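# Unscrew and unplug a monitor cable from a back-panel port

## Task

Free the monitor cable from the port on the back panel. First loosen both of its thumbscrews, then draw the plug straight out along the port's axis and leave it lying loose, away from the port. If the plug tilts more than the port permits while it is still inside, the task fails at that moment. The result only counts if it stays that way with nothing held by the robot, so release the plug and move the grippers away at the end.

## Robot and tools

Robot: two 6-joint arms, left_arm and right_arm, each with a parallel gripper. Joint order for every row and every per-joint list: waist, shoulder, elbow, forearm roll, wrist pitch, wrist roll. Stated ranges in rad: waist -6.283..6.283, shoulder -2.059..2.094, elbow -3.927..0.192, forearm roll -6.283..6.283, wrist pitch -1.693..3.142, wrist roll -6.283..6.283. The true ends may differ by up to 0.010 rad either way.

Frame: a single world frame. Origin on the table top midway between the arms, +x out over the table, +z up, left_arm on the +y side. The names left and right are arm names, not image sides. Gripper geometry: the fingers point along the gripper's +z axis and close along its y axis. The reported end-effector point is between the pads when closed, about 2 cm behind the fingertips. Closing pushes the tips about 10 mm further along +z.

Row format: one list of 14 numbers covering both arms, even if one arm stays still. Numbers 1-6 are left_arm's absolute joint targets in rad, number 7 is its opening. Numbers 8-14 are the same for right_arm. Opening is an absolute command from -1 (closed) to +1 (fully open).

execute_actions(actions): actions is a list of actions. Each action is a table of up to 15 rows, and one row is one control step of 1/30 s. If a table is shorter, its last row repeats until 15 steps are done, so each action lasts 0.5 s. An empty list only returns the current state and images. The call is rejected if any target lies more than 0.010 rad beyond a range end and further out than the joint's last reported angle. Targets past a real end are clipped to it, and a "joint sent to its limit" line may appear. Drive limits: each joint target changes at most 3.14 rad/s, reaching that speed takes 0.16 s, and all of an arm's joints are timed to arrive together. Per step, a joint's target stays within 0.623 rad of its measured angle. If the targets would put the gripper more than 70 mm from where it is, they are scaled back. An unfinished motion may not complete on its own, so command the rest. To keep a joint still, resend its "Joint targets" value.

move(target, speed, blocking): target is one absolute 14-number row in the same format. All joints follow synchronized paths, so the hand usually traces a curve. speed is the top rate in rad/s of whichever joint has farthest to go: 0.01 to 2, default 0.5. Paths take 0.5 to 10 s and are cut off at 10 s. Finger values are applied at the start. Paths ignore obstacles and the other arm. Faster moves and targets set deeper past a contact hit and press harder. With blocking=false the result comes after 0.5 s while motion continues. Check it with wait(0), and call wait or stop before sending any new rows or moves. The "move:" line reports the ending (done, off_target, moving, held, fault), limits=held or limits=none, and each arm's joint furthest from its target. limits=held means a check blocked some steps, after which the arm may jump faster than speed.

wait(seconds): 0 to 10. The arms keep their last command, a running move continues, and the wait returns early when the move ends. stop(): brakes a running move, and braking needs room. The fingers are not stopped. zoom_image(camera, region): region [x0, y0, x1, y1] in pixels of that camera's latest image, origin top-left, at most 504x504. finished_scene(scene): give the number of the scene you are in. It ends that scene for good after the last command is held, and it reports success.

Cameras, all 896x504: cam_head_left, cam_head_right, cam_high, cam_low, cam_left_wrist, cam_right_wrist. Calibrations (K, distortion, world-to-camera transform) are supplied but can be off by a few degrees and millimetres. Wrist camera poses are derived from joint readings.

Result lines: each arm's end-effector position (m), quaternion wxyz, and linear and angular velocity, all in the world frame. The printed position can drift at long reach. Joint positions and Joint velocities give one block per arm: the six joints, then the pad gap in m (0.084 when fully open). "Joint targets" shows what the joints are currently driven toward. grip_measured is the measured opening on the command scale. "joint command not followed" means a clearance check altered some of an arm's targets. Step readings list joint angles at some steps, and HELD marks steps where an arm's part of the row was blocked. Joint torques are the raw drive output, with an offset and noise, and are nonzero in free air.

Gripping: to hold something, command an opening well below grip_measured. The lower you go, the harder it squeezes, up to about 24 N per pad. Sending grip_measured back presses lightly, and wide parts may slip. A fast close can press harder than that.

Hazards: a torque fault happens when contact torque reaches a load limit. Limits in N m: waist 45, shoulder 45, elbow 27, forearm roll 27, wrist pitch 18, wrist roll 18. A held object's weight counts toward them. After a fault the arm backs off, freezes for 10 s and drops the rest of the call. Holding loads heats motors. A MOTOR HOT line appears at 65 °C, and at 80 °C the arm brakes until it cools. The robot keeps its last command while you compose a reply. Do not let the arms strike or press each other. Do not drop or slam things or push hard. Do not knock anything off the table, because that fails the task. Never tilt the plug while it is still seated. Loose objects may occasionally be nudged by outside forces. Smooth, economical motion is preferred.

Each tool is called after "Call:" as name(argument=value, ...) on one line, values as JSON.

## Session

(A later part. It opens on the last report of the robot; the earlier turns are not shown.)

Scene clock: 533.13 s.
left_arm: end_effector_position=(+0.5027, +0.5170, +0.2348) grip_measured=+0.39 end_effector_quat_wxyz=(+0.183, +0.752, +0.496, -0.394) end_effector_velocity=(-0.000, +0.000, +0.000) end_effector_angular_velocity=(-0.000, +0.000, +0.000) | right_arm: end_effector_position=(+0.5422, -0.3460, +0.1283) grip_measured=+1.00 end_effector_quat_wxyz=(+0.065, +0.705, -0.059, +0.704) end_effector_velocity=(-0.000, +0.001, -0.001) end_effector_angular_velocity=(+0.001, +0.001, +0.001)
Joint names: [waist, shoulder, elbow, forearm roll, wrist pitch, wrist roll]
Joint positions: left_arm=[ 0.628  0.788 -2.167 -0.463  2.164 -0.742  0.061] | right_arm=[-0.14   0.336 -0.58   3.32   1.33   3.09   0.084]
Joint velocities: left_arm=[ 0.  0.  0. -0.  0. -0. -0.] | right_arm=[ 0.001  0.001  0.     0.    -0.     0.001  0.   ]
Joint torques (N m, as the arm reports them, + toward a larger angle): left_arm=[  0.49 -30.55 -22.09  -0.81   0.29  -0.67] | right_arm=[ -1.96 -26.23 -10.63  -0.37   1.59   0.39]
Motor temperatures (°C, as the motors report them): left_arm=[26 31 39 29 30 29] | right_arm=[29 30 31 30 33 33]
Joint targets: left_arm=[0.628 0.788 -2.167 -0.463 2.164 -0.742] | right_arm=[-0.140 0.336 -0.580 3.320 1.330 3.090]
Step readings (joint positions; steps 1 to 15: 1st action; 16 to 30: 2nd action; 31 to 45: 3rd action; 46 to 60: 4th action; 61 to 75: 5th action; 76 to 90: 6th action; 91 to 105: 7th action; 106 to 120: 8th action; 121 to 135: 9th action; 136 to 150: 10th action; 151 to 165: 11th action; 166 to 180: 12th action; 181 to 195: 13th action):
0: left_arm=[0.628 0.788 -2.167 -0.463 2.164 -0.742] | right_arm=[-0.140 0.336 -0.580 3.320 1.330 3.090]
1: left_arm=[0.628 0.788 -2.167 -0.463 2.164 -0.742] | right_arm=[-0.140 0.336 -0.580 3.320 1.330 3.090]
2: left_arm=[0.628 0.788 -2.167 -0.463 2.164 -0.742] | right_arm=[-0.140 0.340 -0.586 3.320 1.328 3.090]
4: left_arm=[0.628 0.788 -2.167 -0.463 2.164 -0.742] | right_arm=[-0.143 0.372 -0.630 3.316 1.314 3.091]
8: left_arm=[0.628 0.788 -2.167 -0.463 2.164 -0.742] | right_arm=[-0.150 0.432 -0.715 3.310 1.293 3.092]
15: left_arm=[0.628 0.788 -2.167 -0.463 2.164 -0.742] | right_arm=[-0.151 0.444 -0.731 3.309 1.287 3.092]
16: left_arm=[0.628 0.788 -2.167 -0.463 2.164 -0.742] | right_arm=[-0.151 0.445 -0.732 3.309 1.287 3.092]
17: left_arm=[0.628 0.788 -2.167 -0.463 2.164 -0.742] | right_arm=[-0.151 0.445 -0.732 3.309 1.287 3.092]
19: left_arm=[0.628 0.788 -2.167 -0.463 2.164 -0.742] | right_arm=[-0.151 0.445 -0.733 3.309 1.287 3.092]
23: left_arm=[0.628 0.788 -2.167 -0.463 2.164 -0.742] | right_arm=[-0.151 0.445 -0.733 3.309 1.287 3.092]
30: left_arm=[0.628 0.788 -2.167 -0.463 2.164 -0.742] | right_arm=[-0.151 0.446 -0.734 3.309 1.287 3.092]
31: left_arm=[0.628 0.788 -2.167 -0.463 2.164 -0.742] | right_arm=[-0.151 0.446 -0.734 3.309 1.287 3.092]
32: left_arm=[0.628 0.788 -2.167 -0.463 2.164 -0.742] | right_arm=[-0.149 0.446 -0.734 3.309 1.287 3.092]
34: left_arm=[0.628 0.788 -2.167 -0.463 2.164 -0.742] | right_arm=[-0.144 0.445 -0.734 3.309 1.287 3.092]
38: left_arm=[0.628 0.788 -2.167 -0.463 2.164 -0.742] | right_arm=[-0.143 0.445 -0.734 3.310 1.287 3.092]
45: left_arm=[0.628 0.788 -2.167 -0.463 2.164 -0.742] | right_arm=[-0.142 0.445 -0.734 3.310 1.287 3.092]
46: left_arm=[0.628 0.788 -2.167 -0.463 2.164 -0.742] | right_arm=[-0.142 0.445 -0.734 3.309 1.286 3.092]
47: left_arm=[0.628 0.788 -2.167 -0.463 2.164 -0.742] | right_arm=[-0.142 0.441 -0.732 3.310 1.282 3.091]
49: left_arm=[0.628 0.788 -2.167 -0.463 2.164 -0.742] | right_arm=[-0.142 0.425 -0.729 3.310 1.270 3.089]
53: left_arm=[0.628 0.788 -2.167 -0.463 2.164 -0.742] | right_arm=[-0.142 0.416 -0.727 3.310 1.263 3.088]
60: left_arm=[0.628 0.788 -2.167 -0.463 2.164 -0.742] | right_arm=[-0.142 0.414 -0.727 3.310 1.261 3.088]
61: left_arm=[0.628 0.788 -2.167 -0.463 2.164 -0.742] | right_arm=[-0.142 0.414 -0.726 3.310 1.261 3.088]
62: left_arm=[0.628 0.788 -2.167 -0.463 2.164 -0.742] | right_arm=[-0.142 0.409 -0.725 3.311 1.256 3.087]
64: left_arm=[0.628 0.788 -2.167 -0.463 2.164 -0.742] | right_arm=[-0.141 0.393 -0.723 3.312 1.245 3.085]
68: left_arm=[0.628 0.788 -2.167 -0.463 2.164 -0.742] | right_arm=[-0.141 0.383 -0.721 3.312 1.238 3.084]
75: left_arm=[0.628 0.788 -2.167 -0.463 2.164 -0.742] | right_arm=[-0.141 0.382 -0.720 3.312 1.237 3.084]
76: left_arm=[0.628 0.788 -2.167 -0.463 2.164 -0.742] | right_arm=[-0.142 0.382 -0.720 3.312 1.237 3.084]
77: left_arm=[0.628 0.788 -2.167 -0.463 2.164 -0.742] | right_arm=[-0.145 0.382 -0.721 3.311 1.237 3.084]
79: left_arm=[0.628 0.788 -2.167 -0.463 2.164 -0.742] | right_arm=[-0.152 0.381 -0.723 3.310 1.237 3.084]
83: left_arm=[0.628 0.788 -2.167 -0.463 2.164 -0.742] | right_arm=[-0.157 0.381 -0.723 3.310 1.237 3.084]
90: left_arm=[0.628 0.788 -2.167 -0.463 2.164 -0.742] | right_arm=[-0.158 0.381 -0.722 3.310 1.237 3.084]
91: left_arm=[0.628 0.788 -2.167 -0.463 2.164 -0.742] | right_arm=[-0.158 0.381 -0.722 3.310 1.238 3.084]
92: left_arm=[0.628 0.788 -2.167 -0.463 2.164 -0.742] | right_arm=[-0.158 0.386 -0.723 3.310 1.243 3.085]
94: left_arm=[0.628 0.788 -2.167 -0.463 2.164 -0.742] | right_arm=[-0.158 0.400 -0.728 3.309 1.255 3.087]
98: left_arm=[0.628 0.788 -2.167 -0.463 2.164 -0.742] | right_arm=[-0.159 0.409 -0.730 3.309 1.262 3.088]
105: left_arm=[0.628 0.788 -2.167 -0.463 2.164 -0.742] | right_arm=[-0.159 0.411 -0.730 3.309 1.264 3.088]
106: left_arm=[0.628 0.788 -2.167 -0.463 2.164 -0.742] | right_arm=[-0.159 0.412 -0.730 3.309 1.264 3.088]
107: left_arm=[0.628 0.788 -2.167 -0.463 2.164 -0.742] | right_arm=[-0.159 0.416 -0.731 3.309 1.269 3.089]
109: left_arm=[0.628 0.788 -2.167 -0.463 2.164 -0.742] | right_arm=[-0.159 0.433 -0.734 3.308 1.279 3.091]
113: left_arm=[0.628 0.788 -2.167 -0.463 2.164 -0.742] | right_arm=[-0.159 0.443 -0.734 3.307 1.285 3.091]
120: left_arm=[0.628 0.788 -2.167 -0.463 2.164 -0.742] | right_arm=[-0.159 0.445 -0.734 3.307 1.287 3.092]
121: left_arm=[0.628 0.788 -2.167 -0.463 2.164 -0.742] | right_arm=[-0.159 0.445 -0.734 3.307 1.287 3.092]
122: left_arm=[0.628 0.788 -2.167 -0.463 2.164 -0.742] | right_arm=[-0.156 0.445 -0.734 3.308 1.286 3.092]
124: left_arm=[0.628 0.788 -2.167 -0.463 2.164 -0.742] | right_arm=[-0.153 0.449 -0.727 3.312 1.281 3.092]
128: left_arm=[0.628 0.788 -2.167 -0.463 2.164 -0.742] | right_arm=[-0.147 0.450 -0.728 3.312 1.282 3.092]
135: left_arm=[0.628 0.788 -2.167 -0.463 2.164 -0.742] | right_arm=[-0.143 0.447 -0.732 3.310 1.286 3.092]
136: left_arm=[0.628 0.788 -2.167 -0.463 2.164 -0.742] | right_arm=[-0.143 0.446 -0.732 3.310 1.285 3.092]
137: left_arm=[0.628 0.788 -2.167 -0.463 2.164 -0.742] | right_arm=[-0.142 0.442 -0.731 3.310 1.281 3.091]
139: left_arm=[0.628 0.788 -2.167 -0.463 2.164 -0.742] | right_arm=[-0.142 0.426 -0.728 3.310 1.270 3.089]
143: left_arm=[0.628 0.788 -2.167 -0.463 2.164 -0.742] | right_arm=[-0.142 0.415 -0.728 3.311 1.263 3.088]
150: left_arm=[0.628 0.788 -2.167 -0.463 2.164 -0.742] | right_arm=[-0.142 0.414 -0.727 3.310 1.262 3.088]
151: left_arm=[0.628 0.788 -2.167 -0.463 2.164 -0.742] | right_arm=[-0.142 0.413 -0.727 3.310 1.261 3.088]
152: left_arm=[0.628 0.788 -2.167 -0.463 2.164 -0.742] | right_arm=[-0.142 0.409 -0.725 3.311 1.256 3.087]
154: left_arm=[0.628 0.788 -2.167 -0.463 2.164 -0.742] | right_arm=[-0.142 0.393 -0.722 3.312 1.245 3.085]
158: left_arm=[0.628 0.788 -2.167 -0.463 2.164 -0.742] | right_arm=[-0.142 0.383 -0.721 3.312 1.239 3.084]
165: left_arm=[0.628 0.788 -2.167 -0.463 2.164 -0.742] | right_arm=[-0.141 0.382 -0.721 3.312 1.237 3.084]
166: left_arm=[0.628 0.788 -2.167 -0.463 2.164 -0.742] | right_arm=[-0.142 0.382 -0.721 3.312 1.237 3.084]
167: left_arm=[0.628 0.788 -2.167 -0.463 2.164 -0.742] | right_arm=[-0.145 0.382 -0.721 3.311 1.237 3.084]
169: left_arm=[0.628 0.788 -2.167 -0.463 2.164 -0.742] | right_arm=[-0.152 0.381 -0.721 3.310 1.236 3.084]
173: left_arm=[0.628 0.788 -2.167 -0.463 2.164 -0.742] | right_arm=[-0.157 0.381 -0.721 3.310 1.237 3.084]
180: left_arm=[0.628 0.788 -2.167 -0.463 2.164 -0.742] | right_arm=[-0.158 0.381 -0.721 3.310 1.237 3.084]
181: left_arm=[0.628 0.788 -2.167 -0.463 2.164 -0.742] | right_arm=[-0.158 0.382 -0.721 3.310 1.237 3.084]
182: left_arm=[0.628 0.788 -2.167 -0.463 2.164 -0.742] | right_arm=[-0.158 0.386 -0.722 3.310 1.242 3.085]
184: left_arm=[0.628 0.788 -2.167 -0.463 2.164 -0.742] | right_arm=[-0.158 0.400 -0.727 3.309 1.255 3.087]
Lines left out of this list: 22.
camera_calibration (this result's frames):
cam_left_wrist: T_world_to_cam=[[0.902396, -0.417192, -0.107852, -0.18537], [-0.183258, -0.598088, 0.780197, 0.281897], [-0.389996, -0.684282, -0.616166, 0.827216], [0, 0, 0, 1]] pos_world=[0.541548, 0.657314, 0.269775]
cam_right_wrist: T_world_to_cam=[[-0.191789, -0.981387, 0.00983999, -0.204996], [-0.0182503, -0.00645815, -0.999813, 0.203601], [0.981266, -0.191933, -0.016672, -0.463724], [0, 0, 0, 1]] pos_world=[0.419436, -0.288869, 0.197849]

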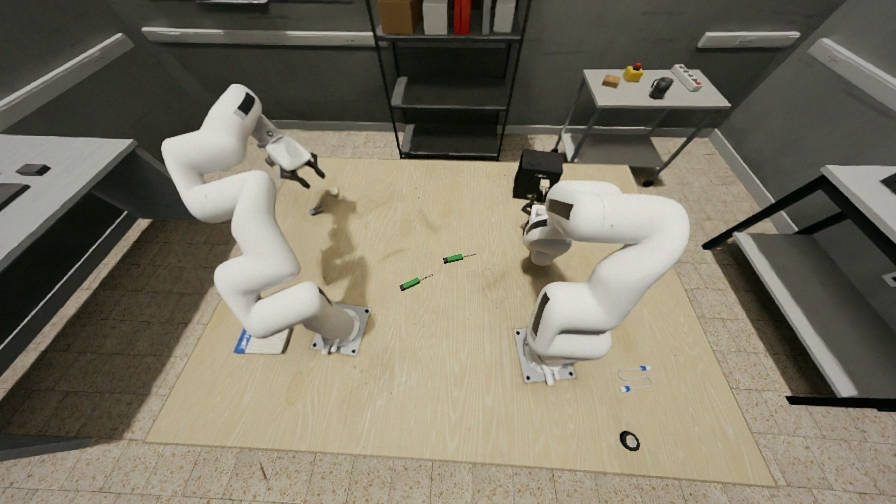

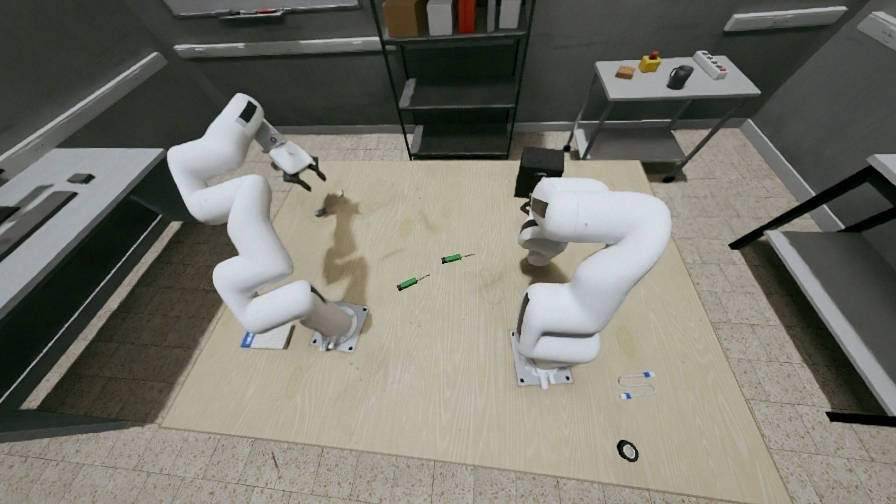

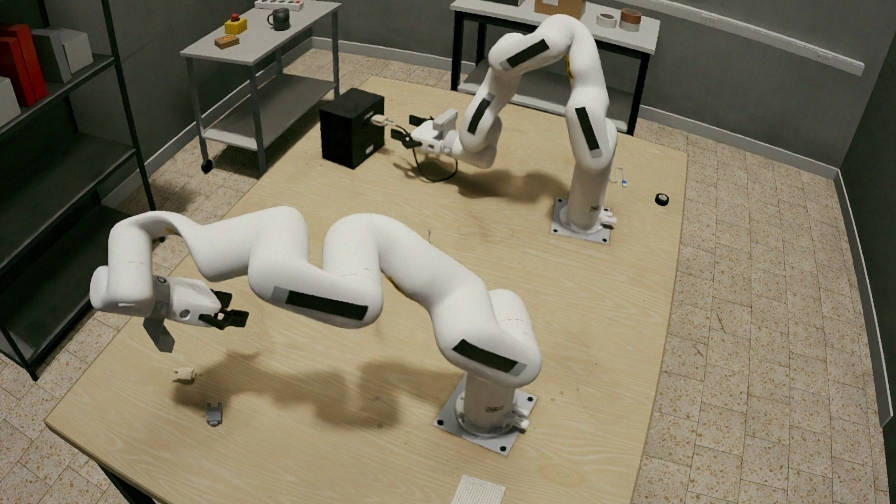

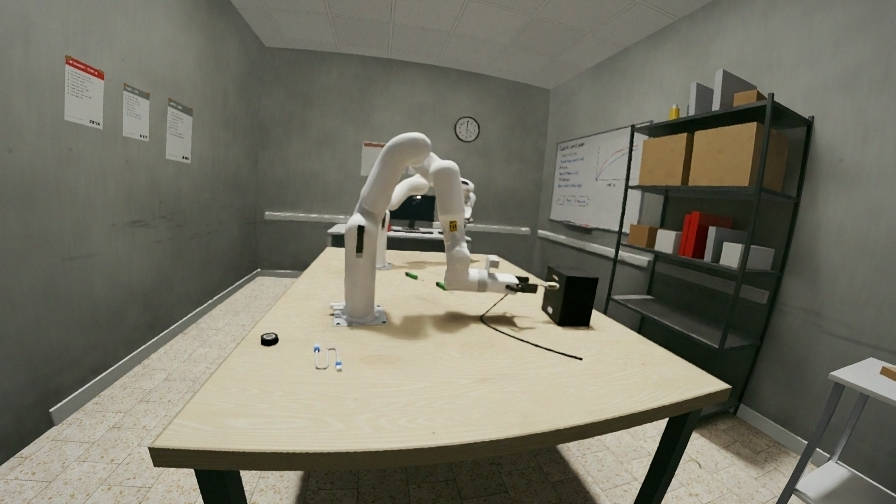

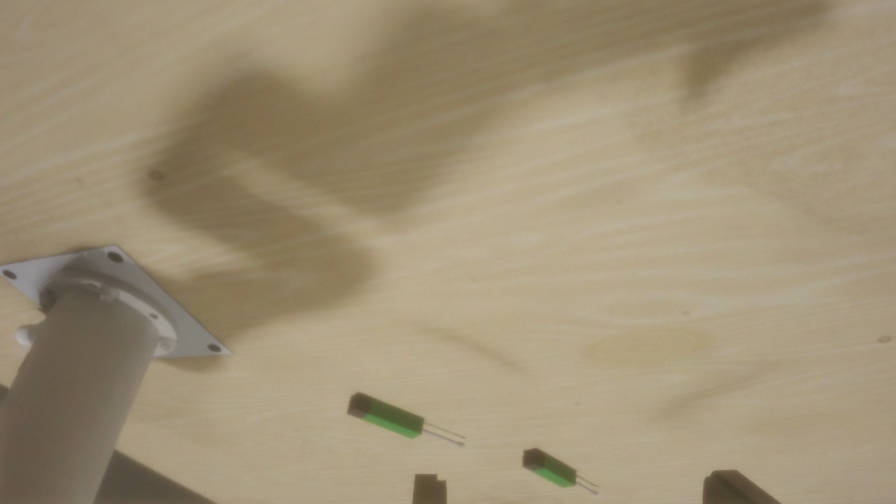

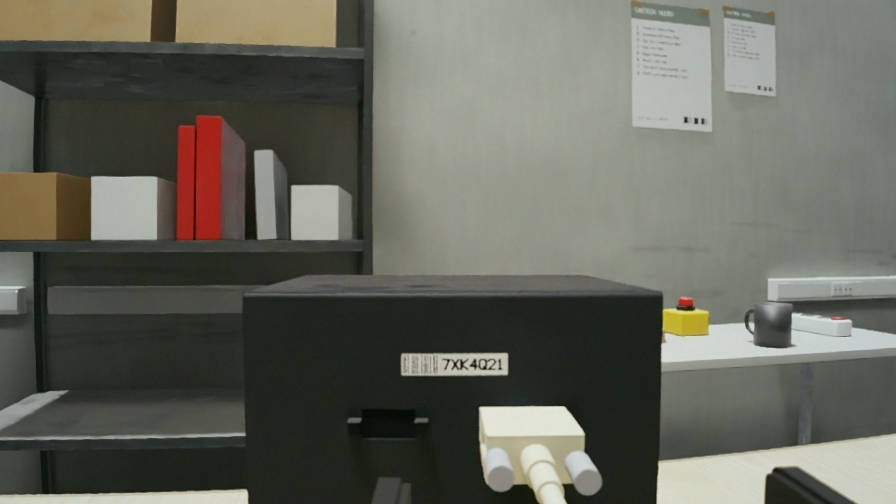

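Call:
move(target=[0.628,0.788,-2.167,-0.463,2.164,-0.742,0.4,-0.152,0.4365,-0.771,3.308,1.24,3.086,1], speed=0.2)

Call:
move(target=[0.628,0.788,-2.167,-0.463,2.164,-0.742,0.4,-0.152,0.4365,-0.771,3.308,1.24,3.086,-0.6])

Call:
move(target=[0.628,0.788,-2.167,-0.463,2.164,-0.742,0.4,-0.1511,0.4269,-0.7527,3.309,1.249,3.087,-0.6], speed=0.015)

Scene clock: 547.67 s.
left_arm: end_effector_position=(+0.5027, +0.5170, +0.2348) grip_measured=+0.39 end_effector_quat_wxyz=(+0.183, +0.752, +0.496, -0.394) end_effector_velocity=(-0.000, +0.000, -0.001) end_effector_angular_velocity=(-0.001, +0.001, +0.001) | right_arm: end_effector_position=(+0.5941, -0.3484, +0.1273) grip_measured=+1.00 end_effector_quat_wxyz=(+0.061, +0.705, -0.060, +0.704) end_effector_velocity=(+0.001, -0.001, +0.001) end_effector_angular_velocity=(-0.001, -0.002, -0.001)
Joint names: [waist, shoulder, elbow, forearm roll, wrist pitch, wrist roll]
Joint positions: left_arm=[ 0.628  0.788 -2.167 -0.463  2.164 -0.742  0.061] | right_arm=[-0.152  0.437 -0.77   3.308  1.24   3.086  0.084]
Joint velocities: left_arm=[ 0.001  0.001 -0.    -0.    -0.     0.    -0.   ] | right_arm=[-0.001  0.    -0.004  0.    -0.002 -0.001 -0.   ]
Joint torques (N m, as the arm reports them, + toward a larger angle): left_arm=[  0.56 -30.68 -22.16  -0.63   0.37  -0.45] | right_arm=[ -3.55 -33.99 -16.41  -0.05   2.43   0.39]
Motor temperatures (°C, as the motors report them): left_arm=[26 31 39 29 30 29] | right_arm=[29 30 31 30 33 33]
Joint targets: left_arm=[0.628 0.788 -2.167 -0.463 2.164 -0.742] | right_arm=[-0.152 0.436 -0.771 3.308 1.240 3.086]
move: done; limits=none; left_arm: farthest joint: the waist, 0.000 radians from its target (0.000 radians at the start); right_arm: farthest joint: the elbow, 0.001 radians from its target (0.191 radians at the start)
camera_calibration (this result's frames):
cam_left_wrist: T_world_to_cam=[[0.902396, -0.417192, -0.107852, -0.18537], [-0.183258, -0.598088, 0.780197, 0.281897], [-0.389996, -0.684282, -0.616166, 0.827216], [0, 0, 0, 1]] pos_world=[0.541548, 0.657314, 0.269775]
cam_right_wrist: T_world_to_cam=[[-0.187599, -0.982242, 0.00259494, -0.199244], [-0.0189119, 0.000970624, -0.999821, 0.206559], [0.982064, -0.187614, -0.0187582, -0.513841], [0, 0, 0, 1]] pos_world=[0.471153, -0.29231, 0.1974]

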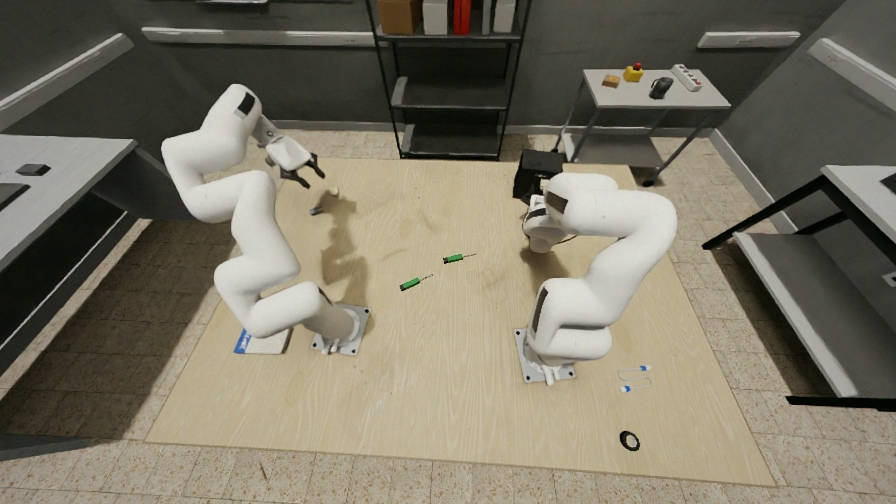

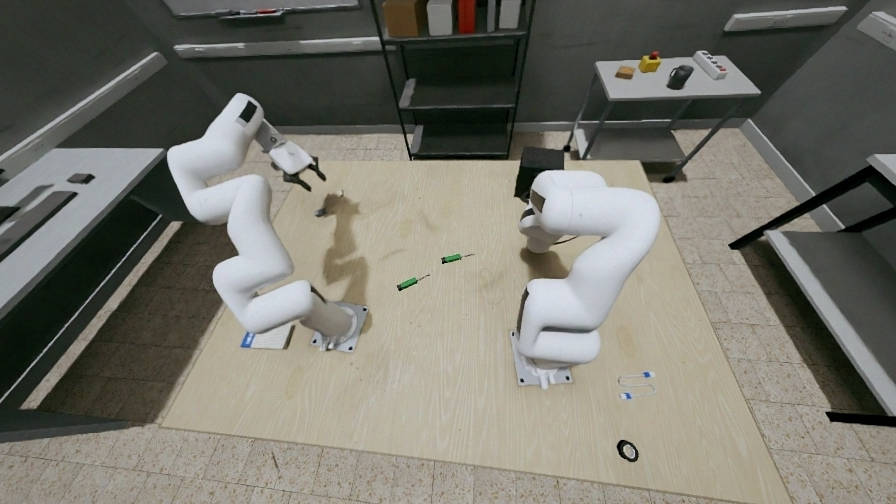

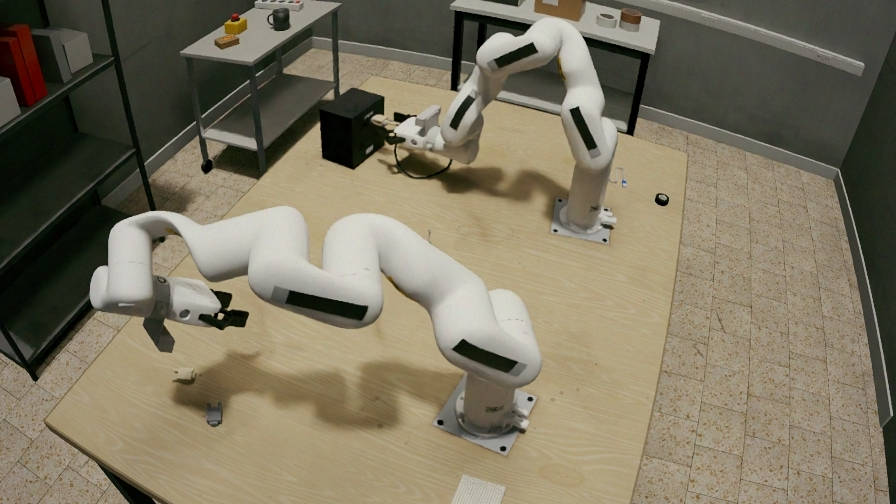

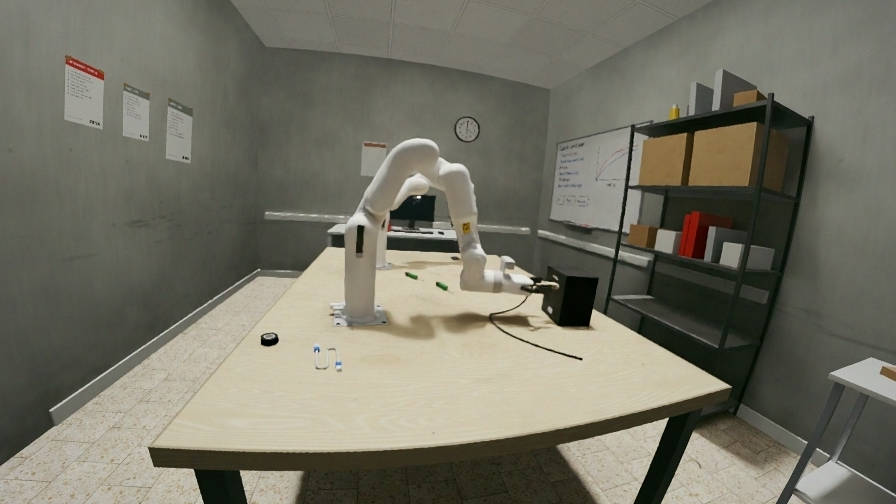

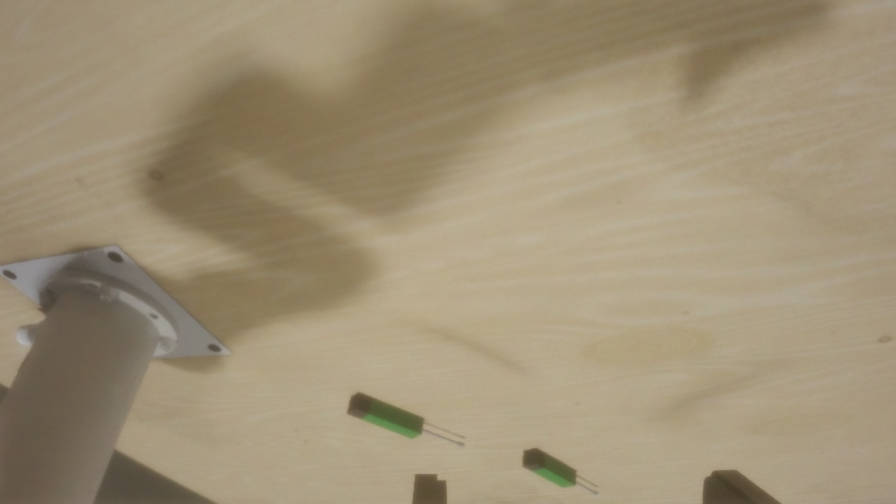

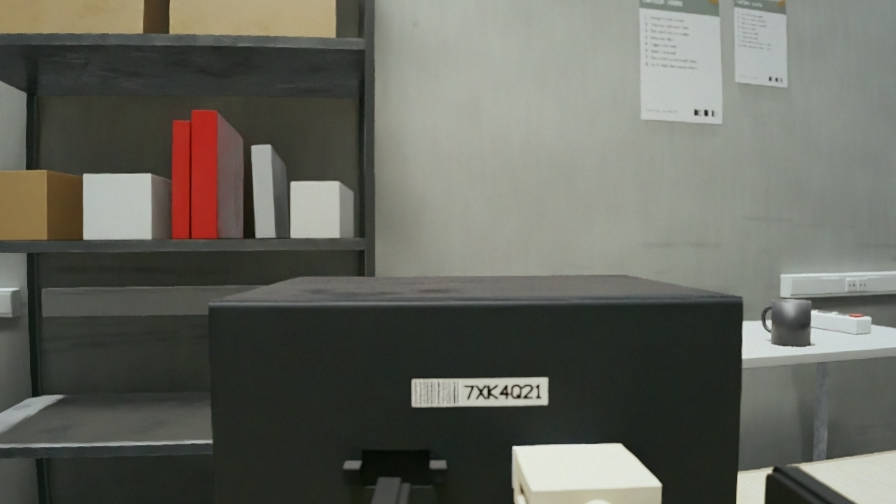

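Scene clock: 548.37 s.
left_arm: end_effector_position=(+0.5027, +0.5170, +0.2348) grip_measured=+0.39 end_effector_quat_wxyz=(+0.183, +0.752, +0.496, -0.394) end_effector_velocity=(+0.000, -0.000, -0.000) end_effector_angular_velocity=(+0.001, +0.000, -0.001) | right_arm: end_effector_position=(+0.5940, -0.3492, +0.1273) grip_measured=-0.29 end_effector_quat_wxyz=(+0.062, +0.705, -0.061, +0.704) end_effector_velocity=(+0.001, +0.000, +0.001) end_effector_angular_velocity=(-0.002, -0.004, +0.001)
Joint names: [waist, shoulder, elbow, forearm roll, wrist pitch, wrist roll]
Joint positions: left_arm=[ 0.628  0.788 -2.167 -0.463  2.164 -0.742  0.061] | right_arm=[-0.153  0.437 -0.77   3.309  1.24   3.086  0.031]
Joint velocities: left_arm=[-0.001 -0.     0.001  0.001 -0.    -0.     0.   ] | right_arm=[-0.    -0.    -0.001 -0.001  0.002 -0.001  0.   ]
Joint torques (N m, as the arm reports them, + toward a larger angle): left_arm=[  1.46 -30.58 -21.74  -0.59   0.35  -0.67] | right_arm=[  1.56 -35.22 -20.63  -1.3    2.85   0.44]
Motor temperatures (°C, as the motors report them): left_arm=[26 31 39 29 30 29] | right_arm=[29 30 31 30 33 33]
Joint targets: left_arm=[0.628 0.788 -2.167 -0.463 2.164 -0.742] | right_arm=[-0.152 0.436 -0.771 3.308 1.240 3.086]
move: done; limits=none; left_arm: farthest joint: the waist, 0.000 radians from its target (0.000 radians at the start); right_arm: farthest joint: the waist, 0.001 radians from its target (0.000 radians at the start)
camera_calibration (this result's frames):
cam_left_wrist: T_world_to_cam=[[0.902396, -0.417191, -0.107852, -0.18537], [-0.183258, -0.598088, 0.780197, 0.281897], [-0.389996, -0.684282, -0.616166, 0.827216], [0, 0, 0, 1]] pos_world=[0.541548, 0.657314, 0.269775]
cam_right_wrist: T_world_to_cam=[[-0.189364, -0.981904, 0.00238714, -0.198907], [-0.0188398, 0.00120262, -0.999822, 0.206598], [0.981726, -0.189375, -0.0187266, -0.514286], [0, 0, 0, 1]] pos_world=[0.471114, -0.292949, 0.197405]

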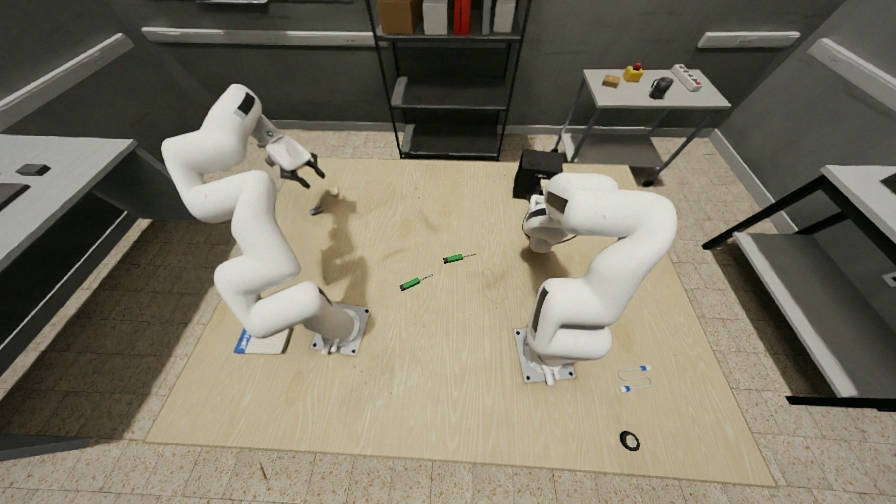

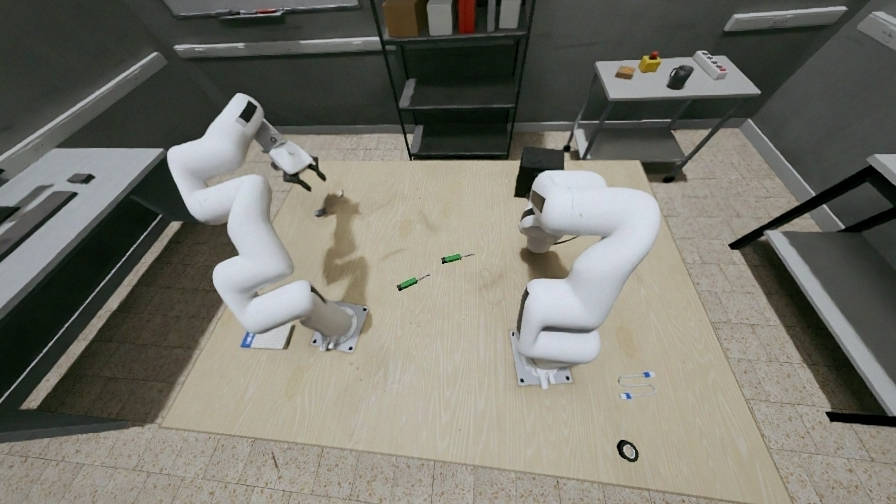

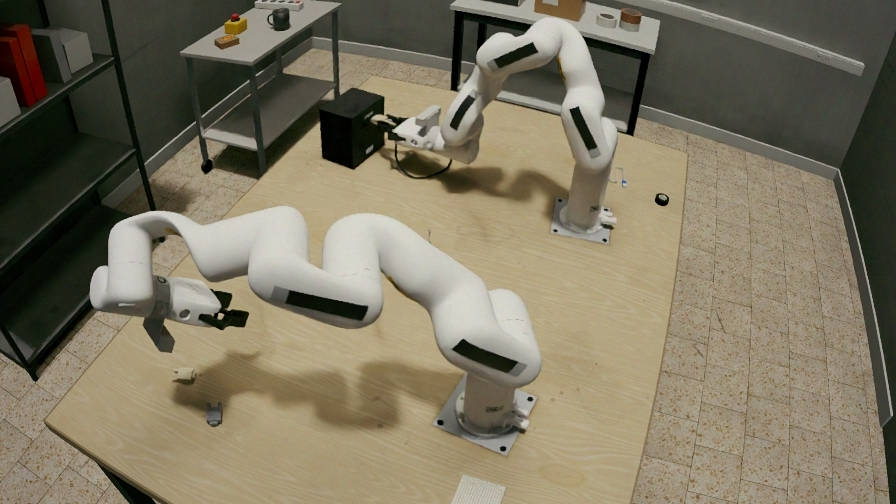

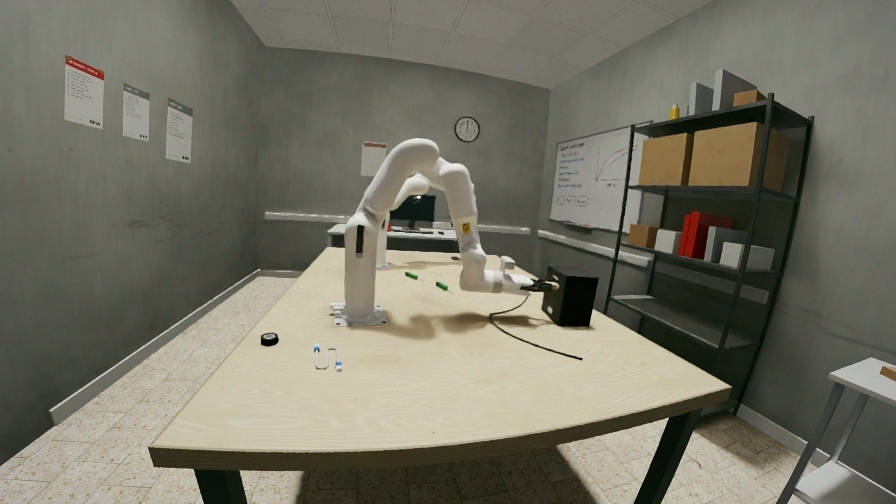

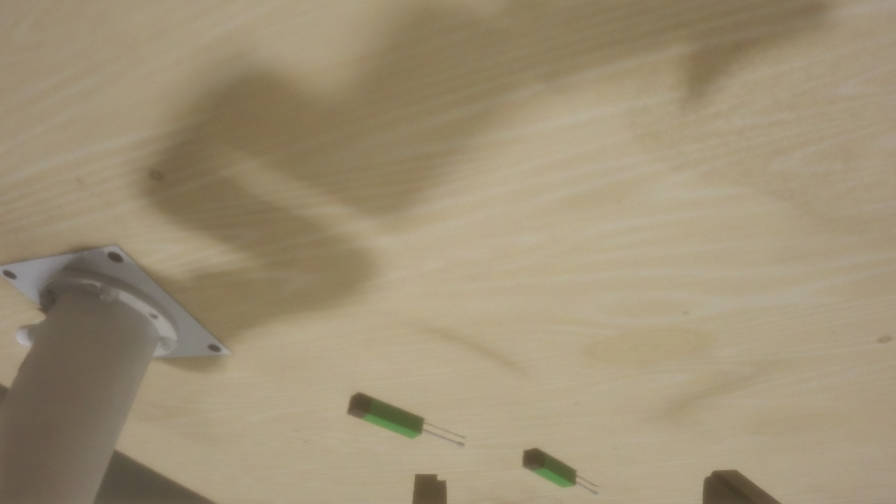

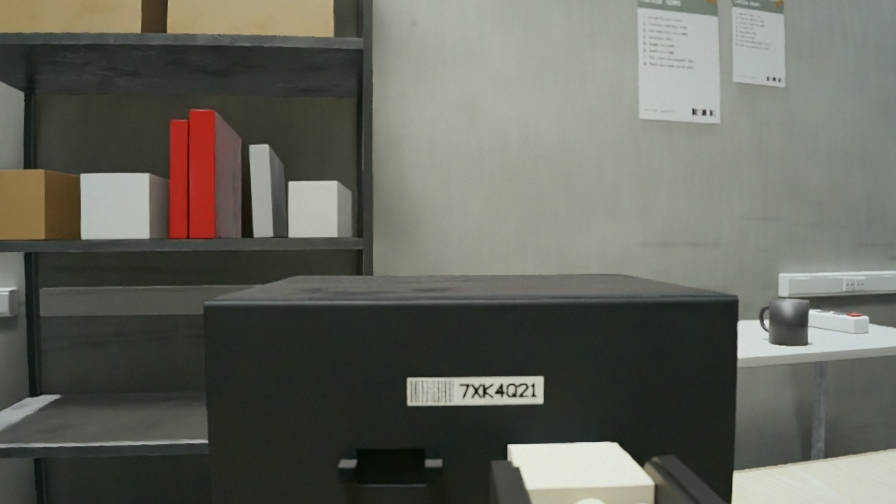

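Scene clock: 549.70 s.
left_arm: end_effector_position=(+0.5027, +0.5170, +0.2348) grip_measured=+0.39 end_effector_quat_wxyz=(+0.183, +0.752, +0.496, -0.394) end_effector_velocity=(+0.000, -0.000, +0.000) end_effector_angular_velocity=(+0.000, -0.000, -0.001) | right_arm: end_effector_position=(+0.5904, -0.3483, +0.1291) grip_measured=-0.29 end_effector_quat_wxyz=(+0.061, +0.704, -0.061, +0.705) end_effector_velocity=(-0.000, -0.000, -0.000) end_effector_angular_velocity=(-0.000, +0.000, -0.001)
Joint names: [waist, shoulder, elbow, forearm roll, wrist pitch, wrist roll]
Joint positions: left_arm=[ 0.628  0.788 -2.167 -0.463  2.164 -0.742  0.061] | right_arm=[-0.151  0.427 -0.754  3.309  1.249  3.087  0.031]
Joint velocities: left_arm=[-0.001 -0.    -0.     0.     0.     0.    -0.   ] | right_arm=[-0.     0.     0.001  0.001  0.001 -0.    -0.   ]
Joint torques (N m, as the arm reports them, + toward a larger angle): left_arm=[  0.9  -30.58 -22.7   -0.4    0.56  -0.73] | right_arm=[ -0.54 -35.29  -7.43  -0.38   2.53   0.48]
Motor temperatures (°C, as the motors report them): left_arm=[26 31 39 29 30 29] | right_arm=[29 30 31 30 33 33]
Joint targets: left_arm=[0.628 0.788 -2.167 -0.463 2.164 -0.742] | right_arm=[-0.151 0.427 -0.753 3.309 1.249 3.087]
move: done; limits=none; left_arm: farthest joint: the waist, 0.000 radians from its target (0.000 radians at the start); right_arm: farthest joint: the elbow, 0.001 radians from its target (0.017 radians at the start)
camera_calibration (this result's frames):
cam_left_wrist: T_world_to_cam=[[0.902396, -0.417191, -0.107852, -0.18537], [-0.183258, -0.598088, 0.780197, 0.281897], [-0.389996, -0.684282, -0.616166, 0.827216], [0, 0, 0, 1]] pos_world=[0.541548, 0.657314, 0.269775]
cam_right_wrist: T_world_to_cam=[[-0.18816, -0.982136, 0.00212394, -0.199421], [-0.0144438, 0.000604827, -0.999896, 0.205561], [0.982032, -0.188171, -0.0142996, -0.510855], [0, 0, 0, 1]] pos_world=[0.467122, -0.292111, 0.198658]

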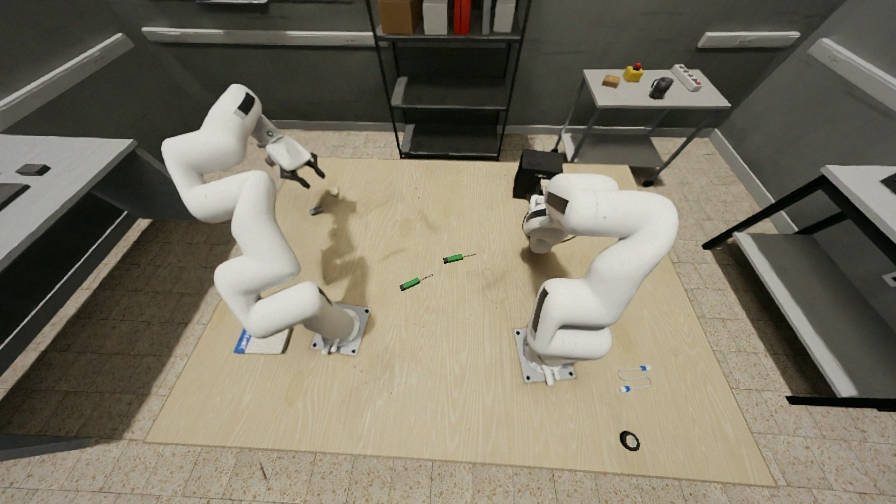

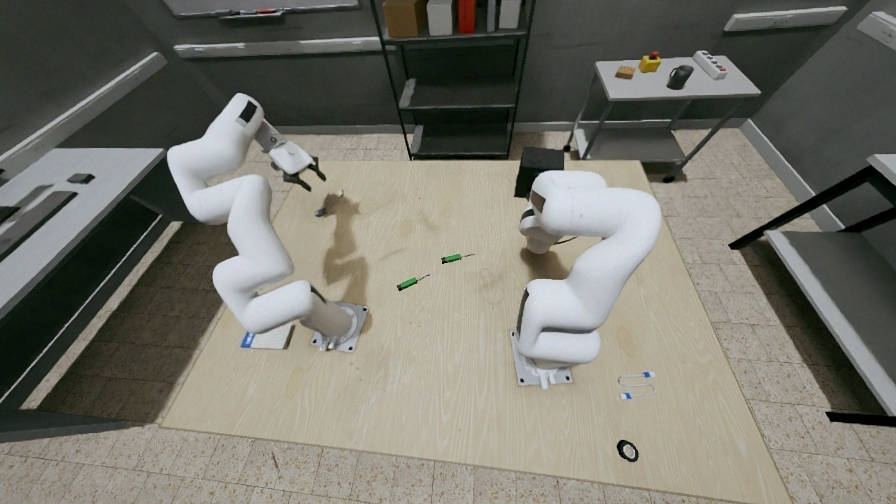

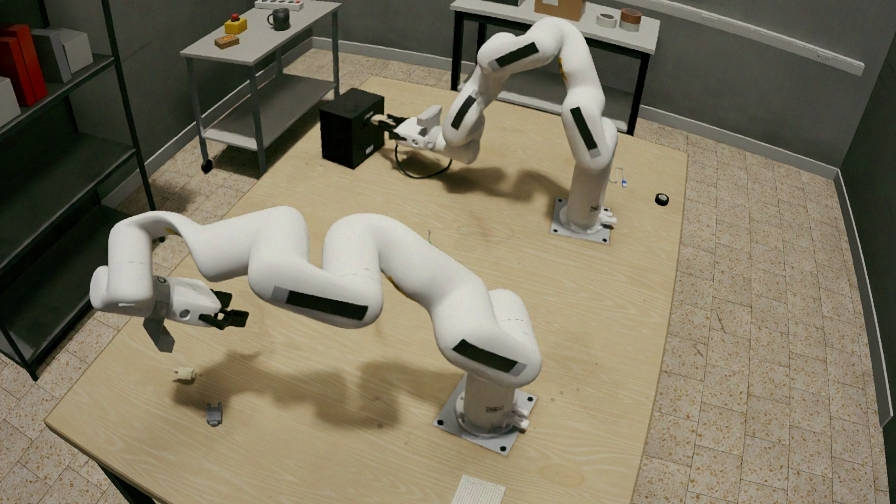

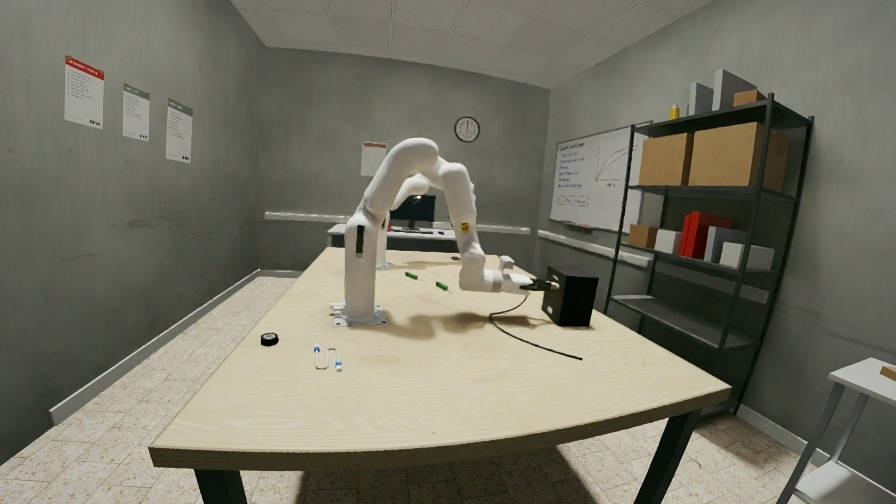

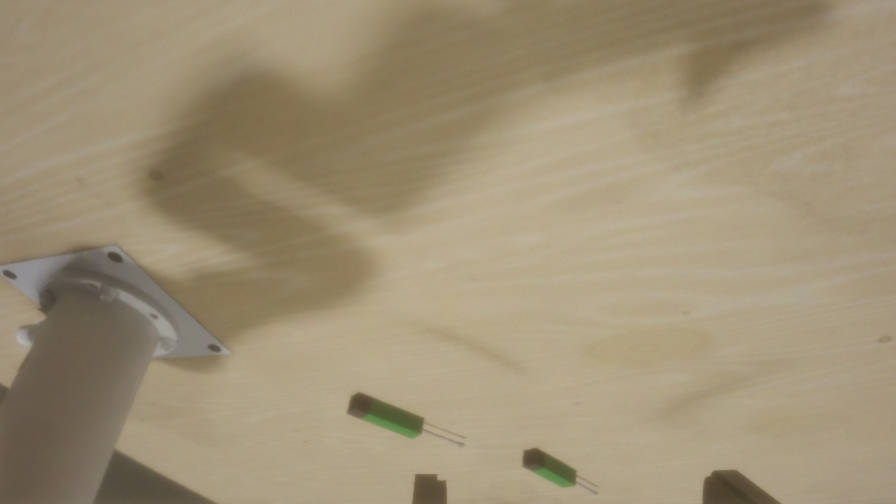

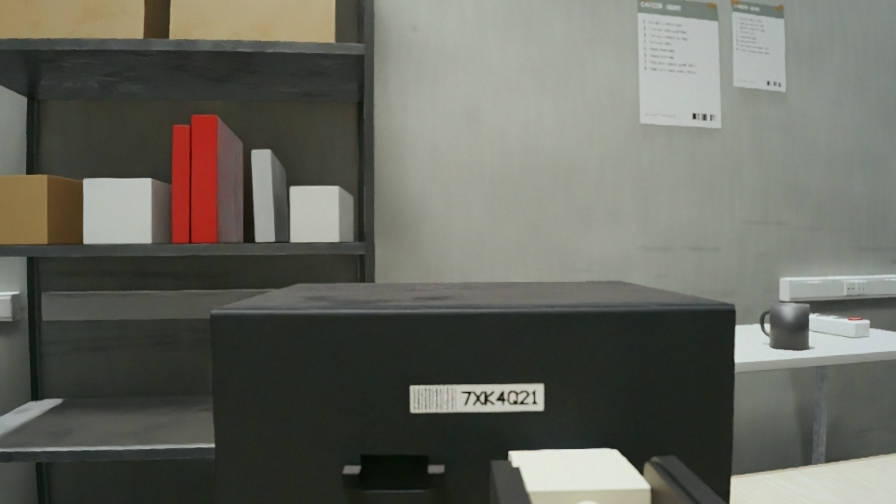

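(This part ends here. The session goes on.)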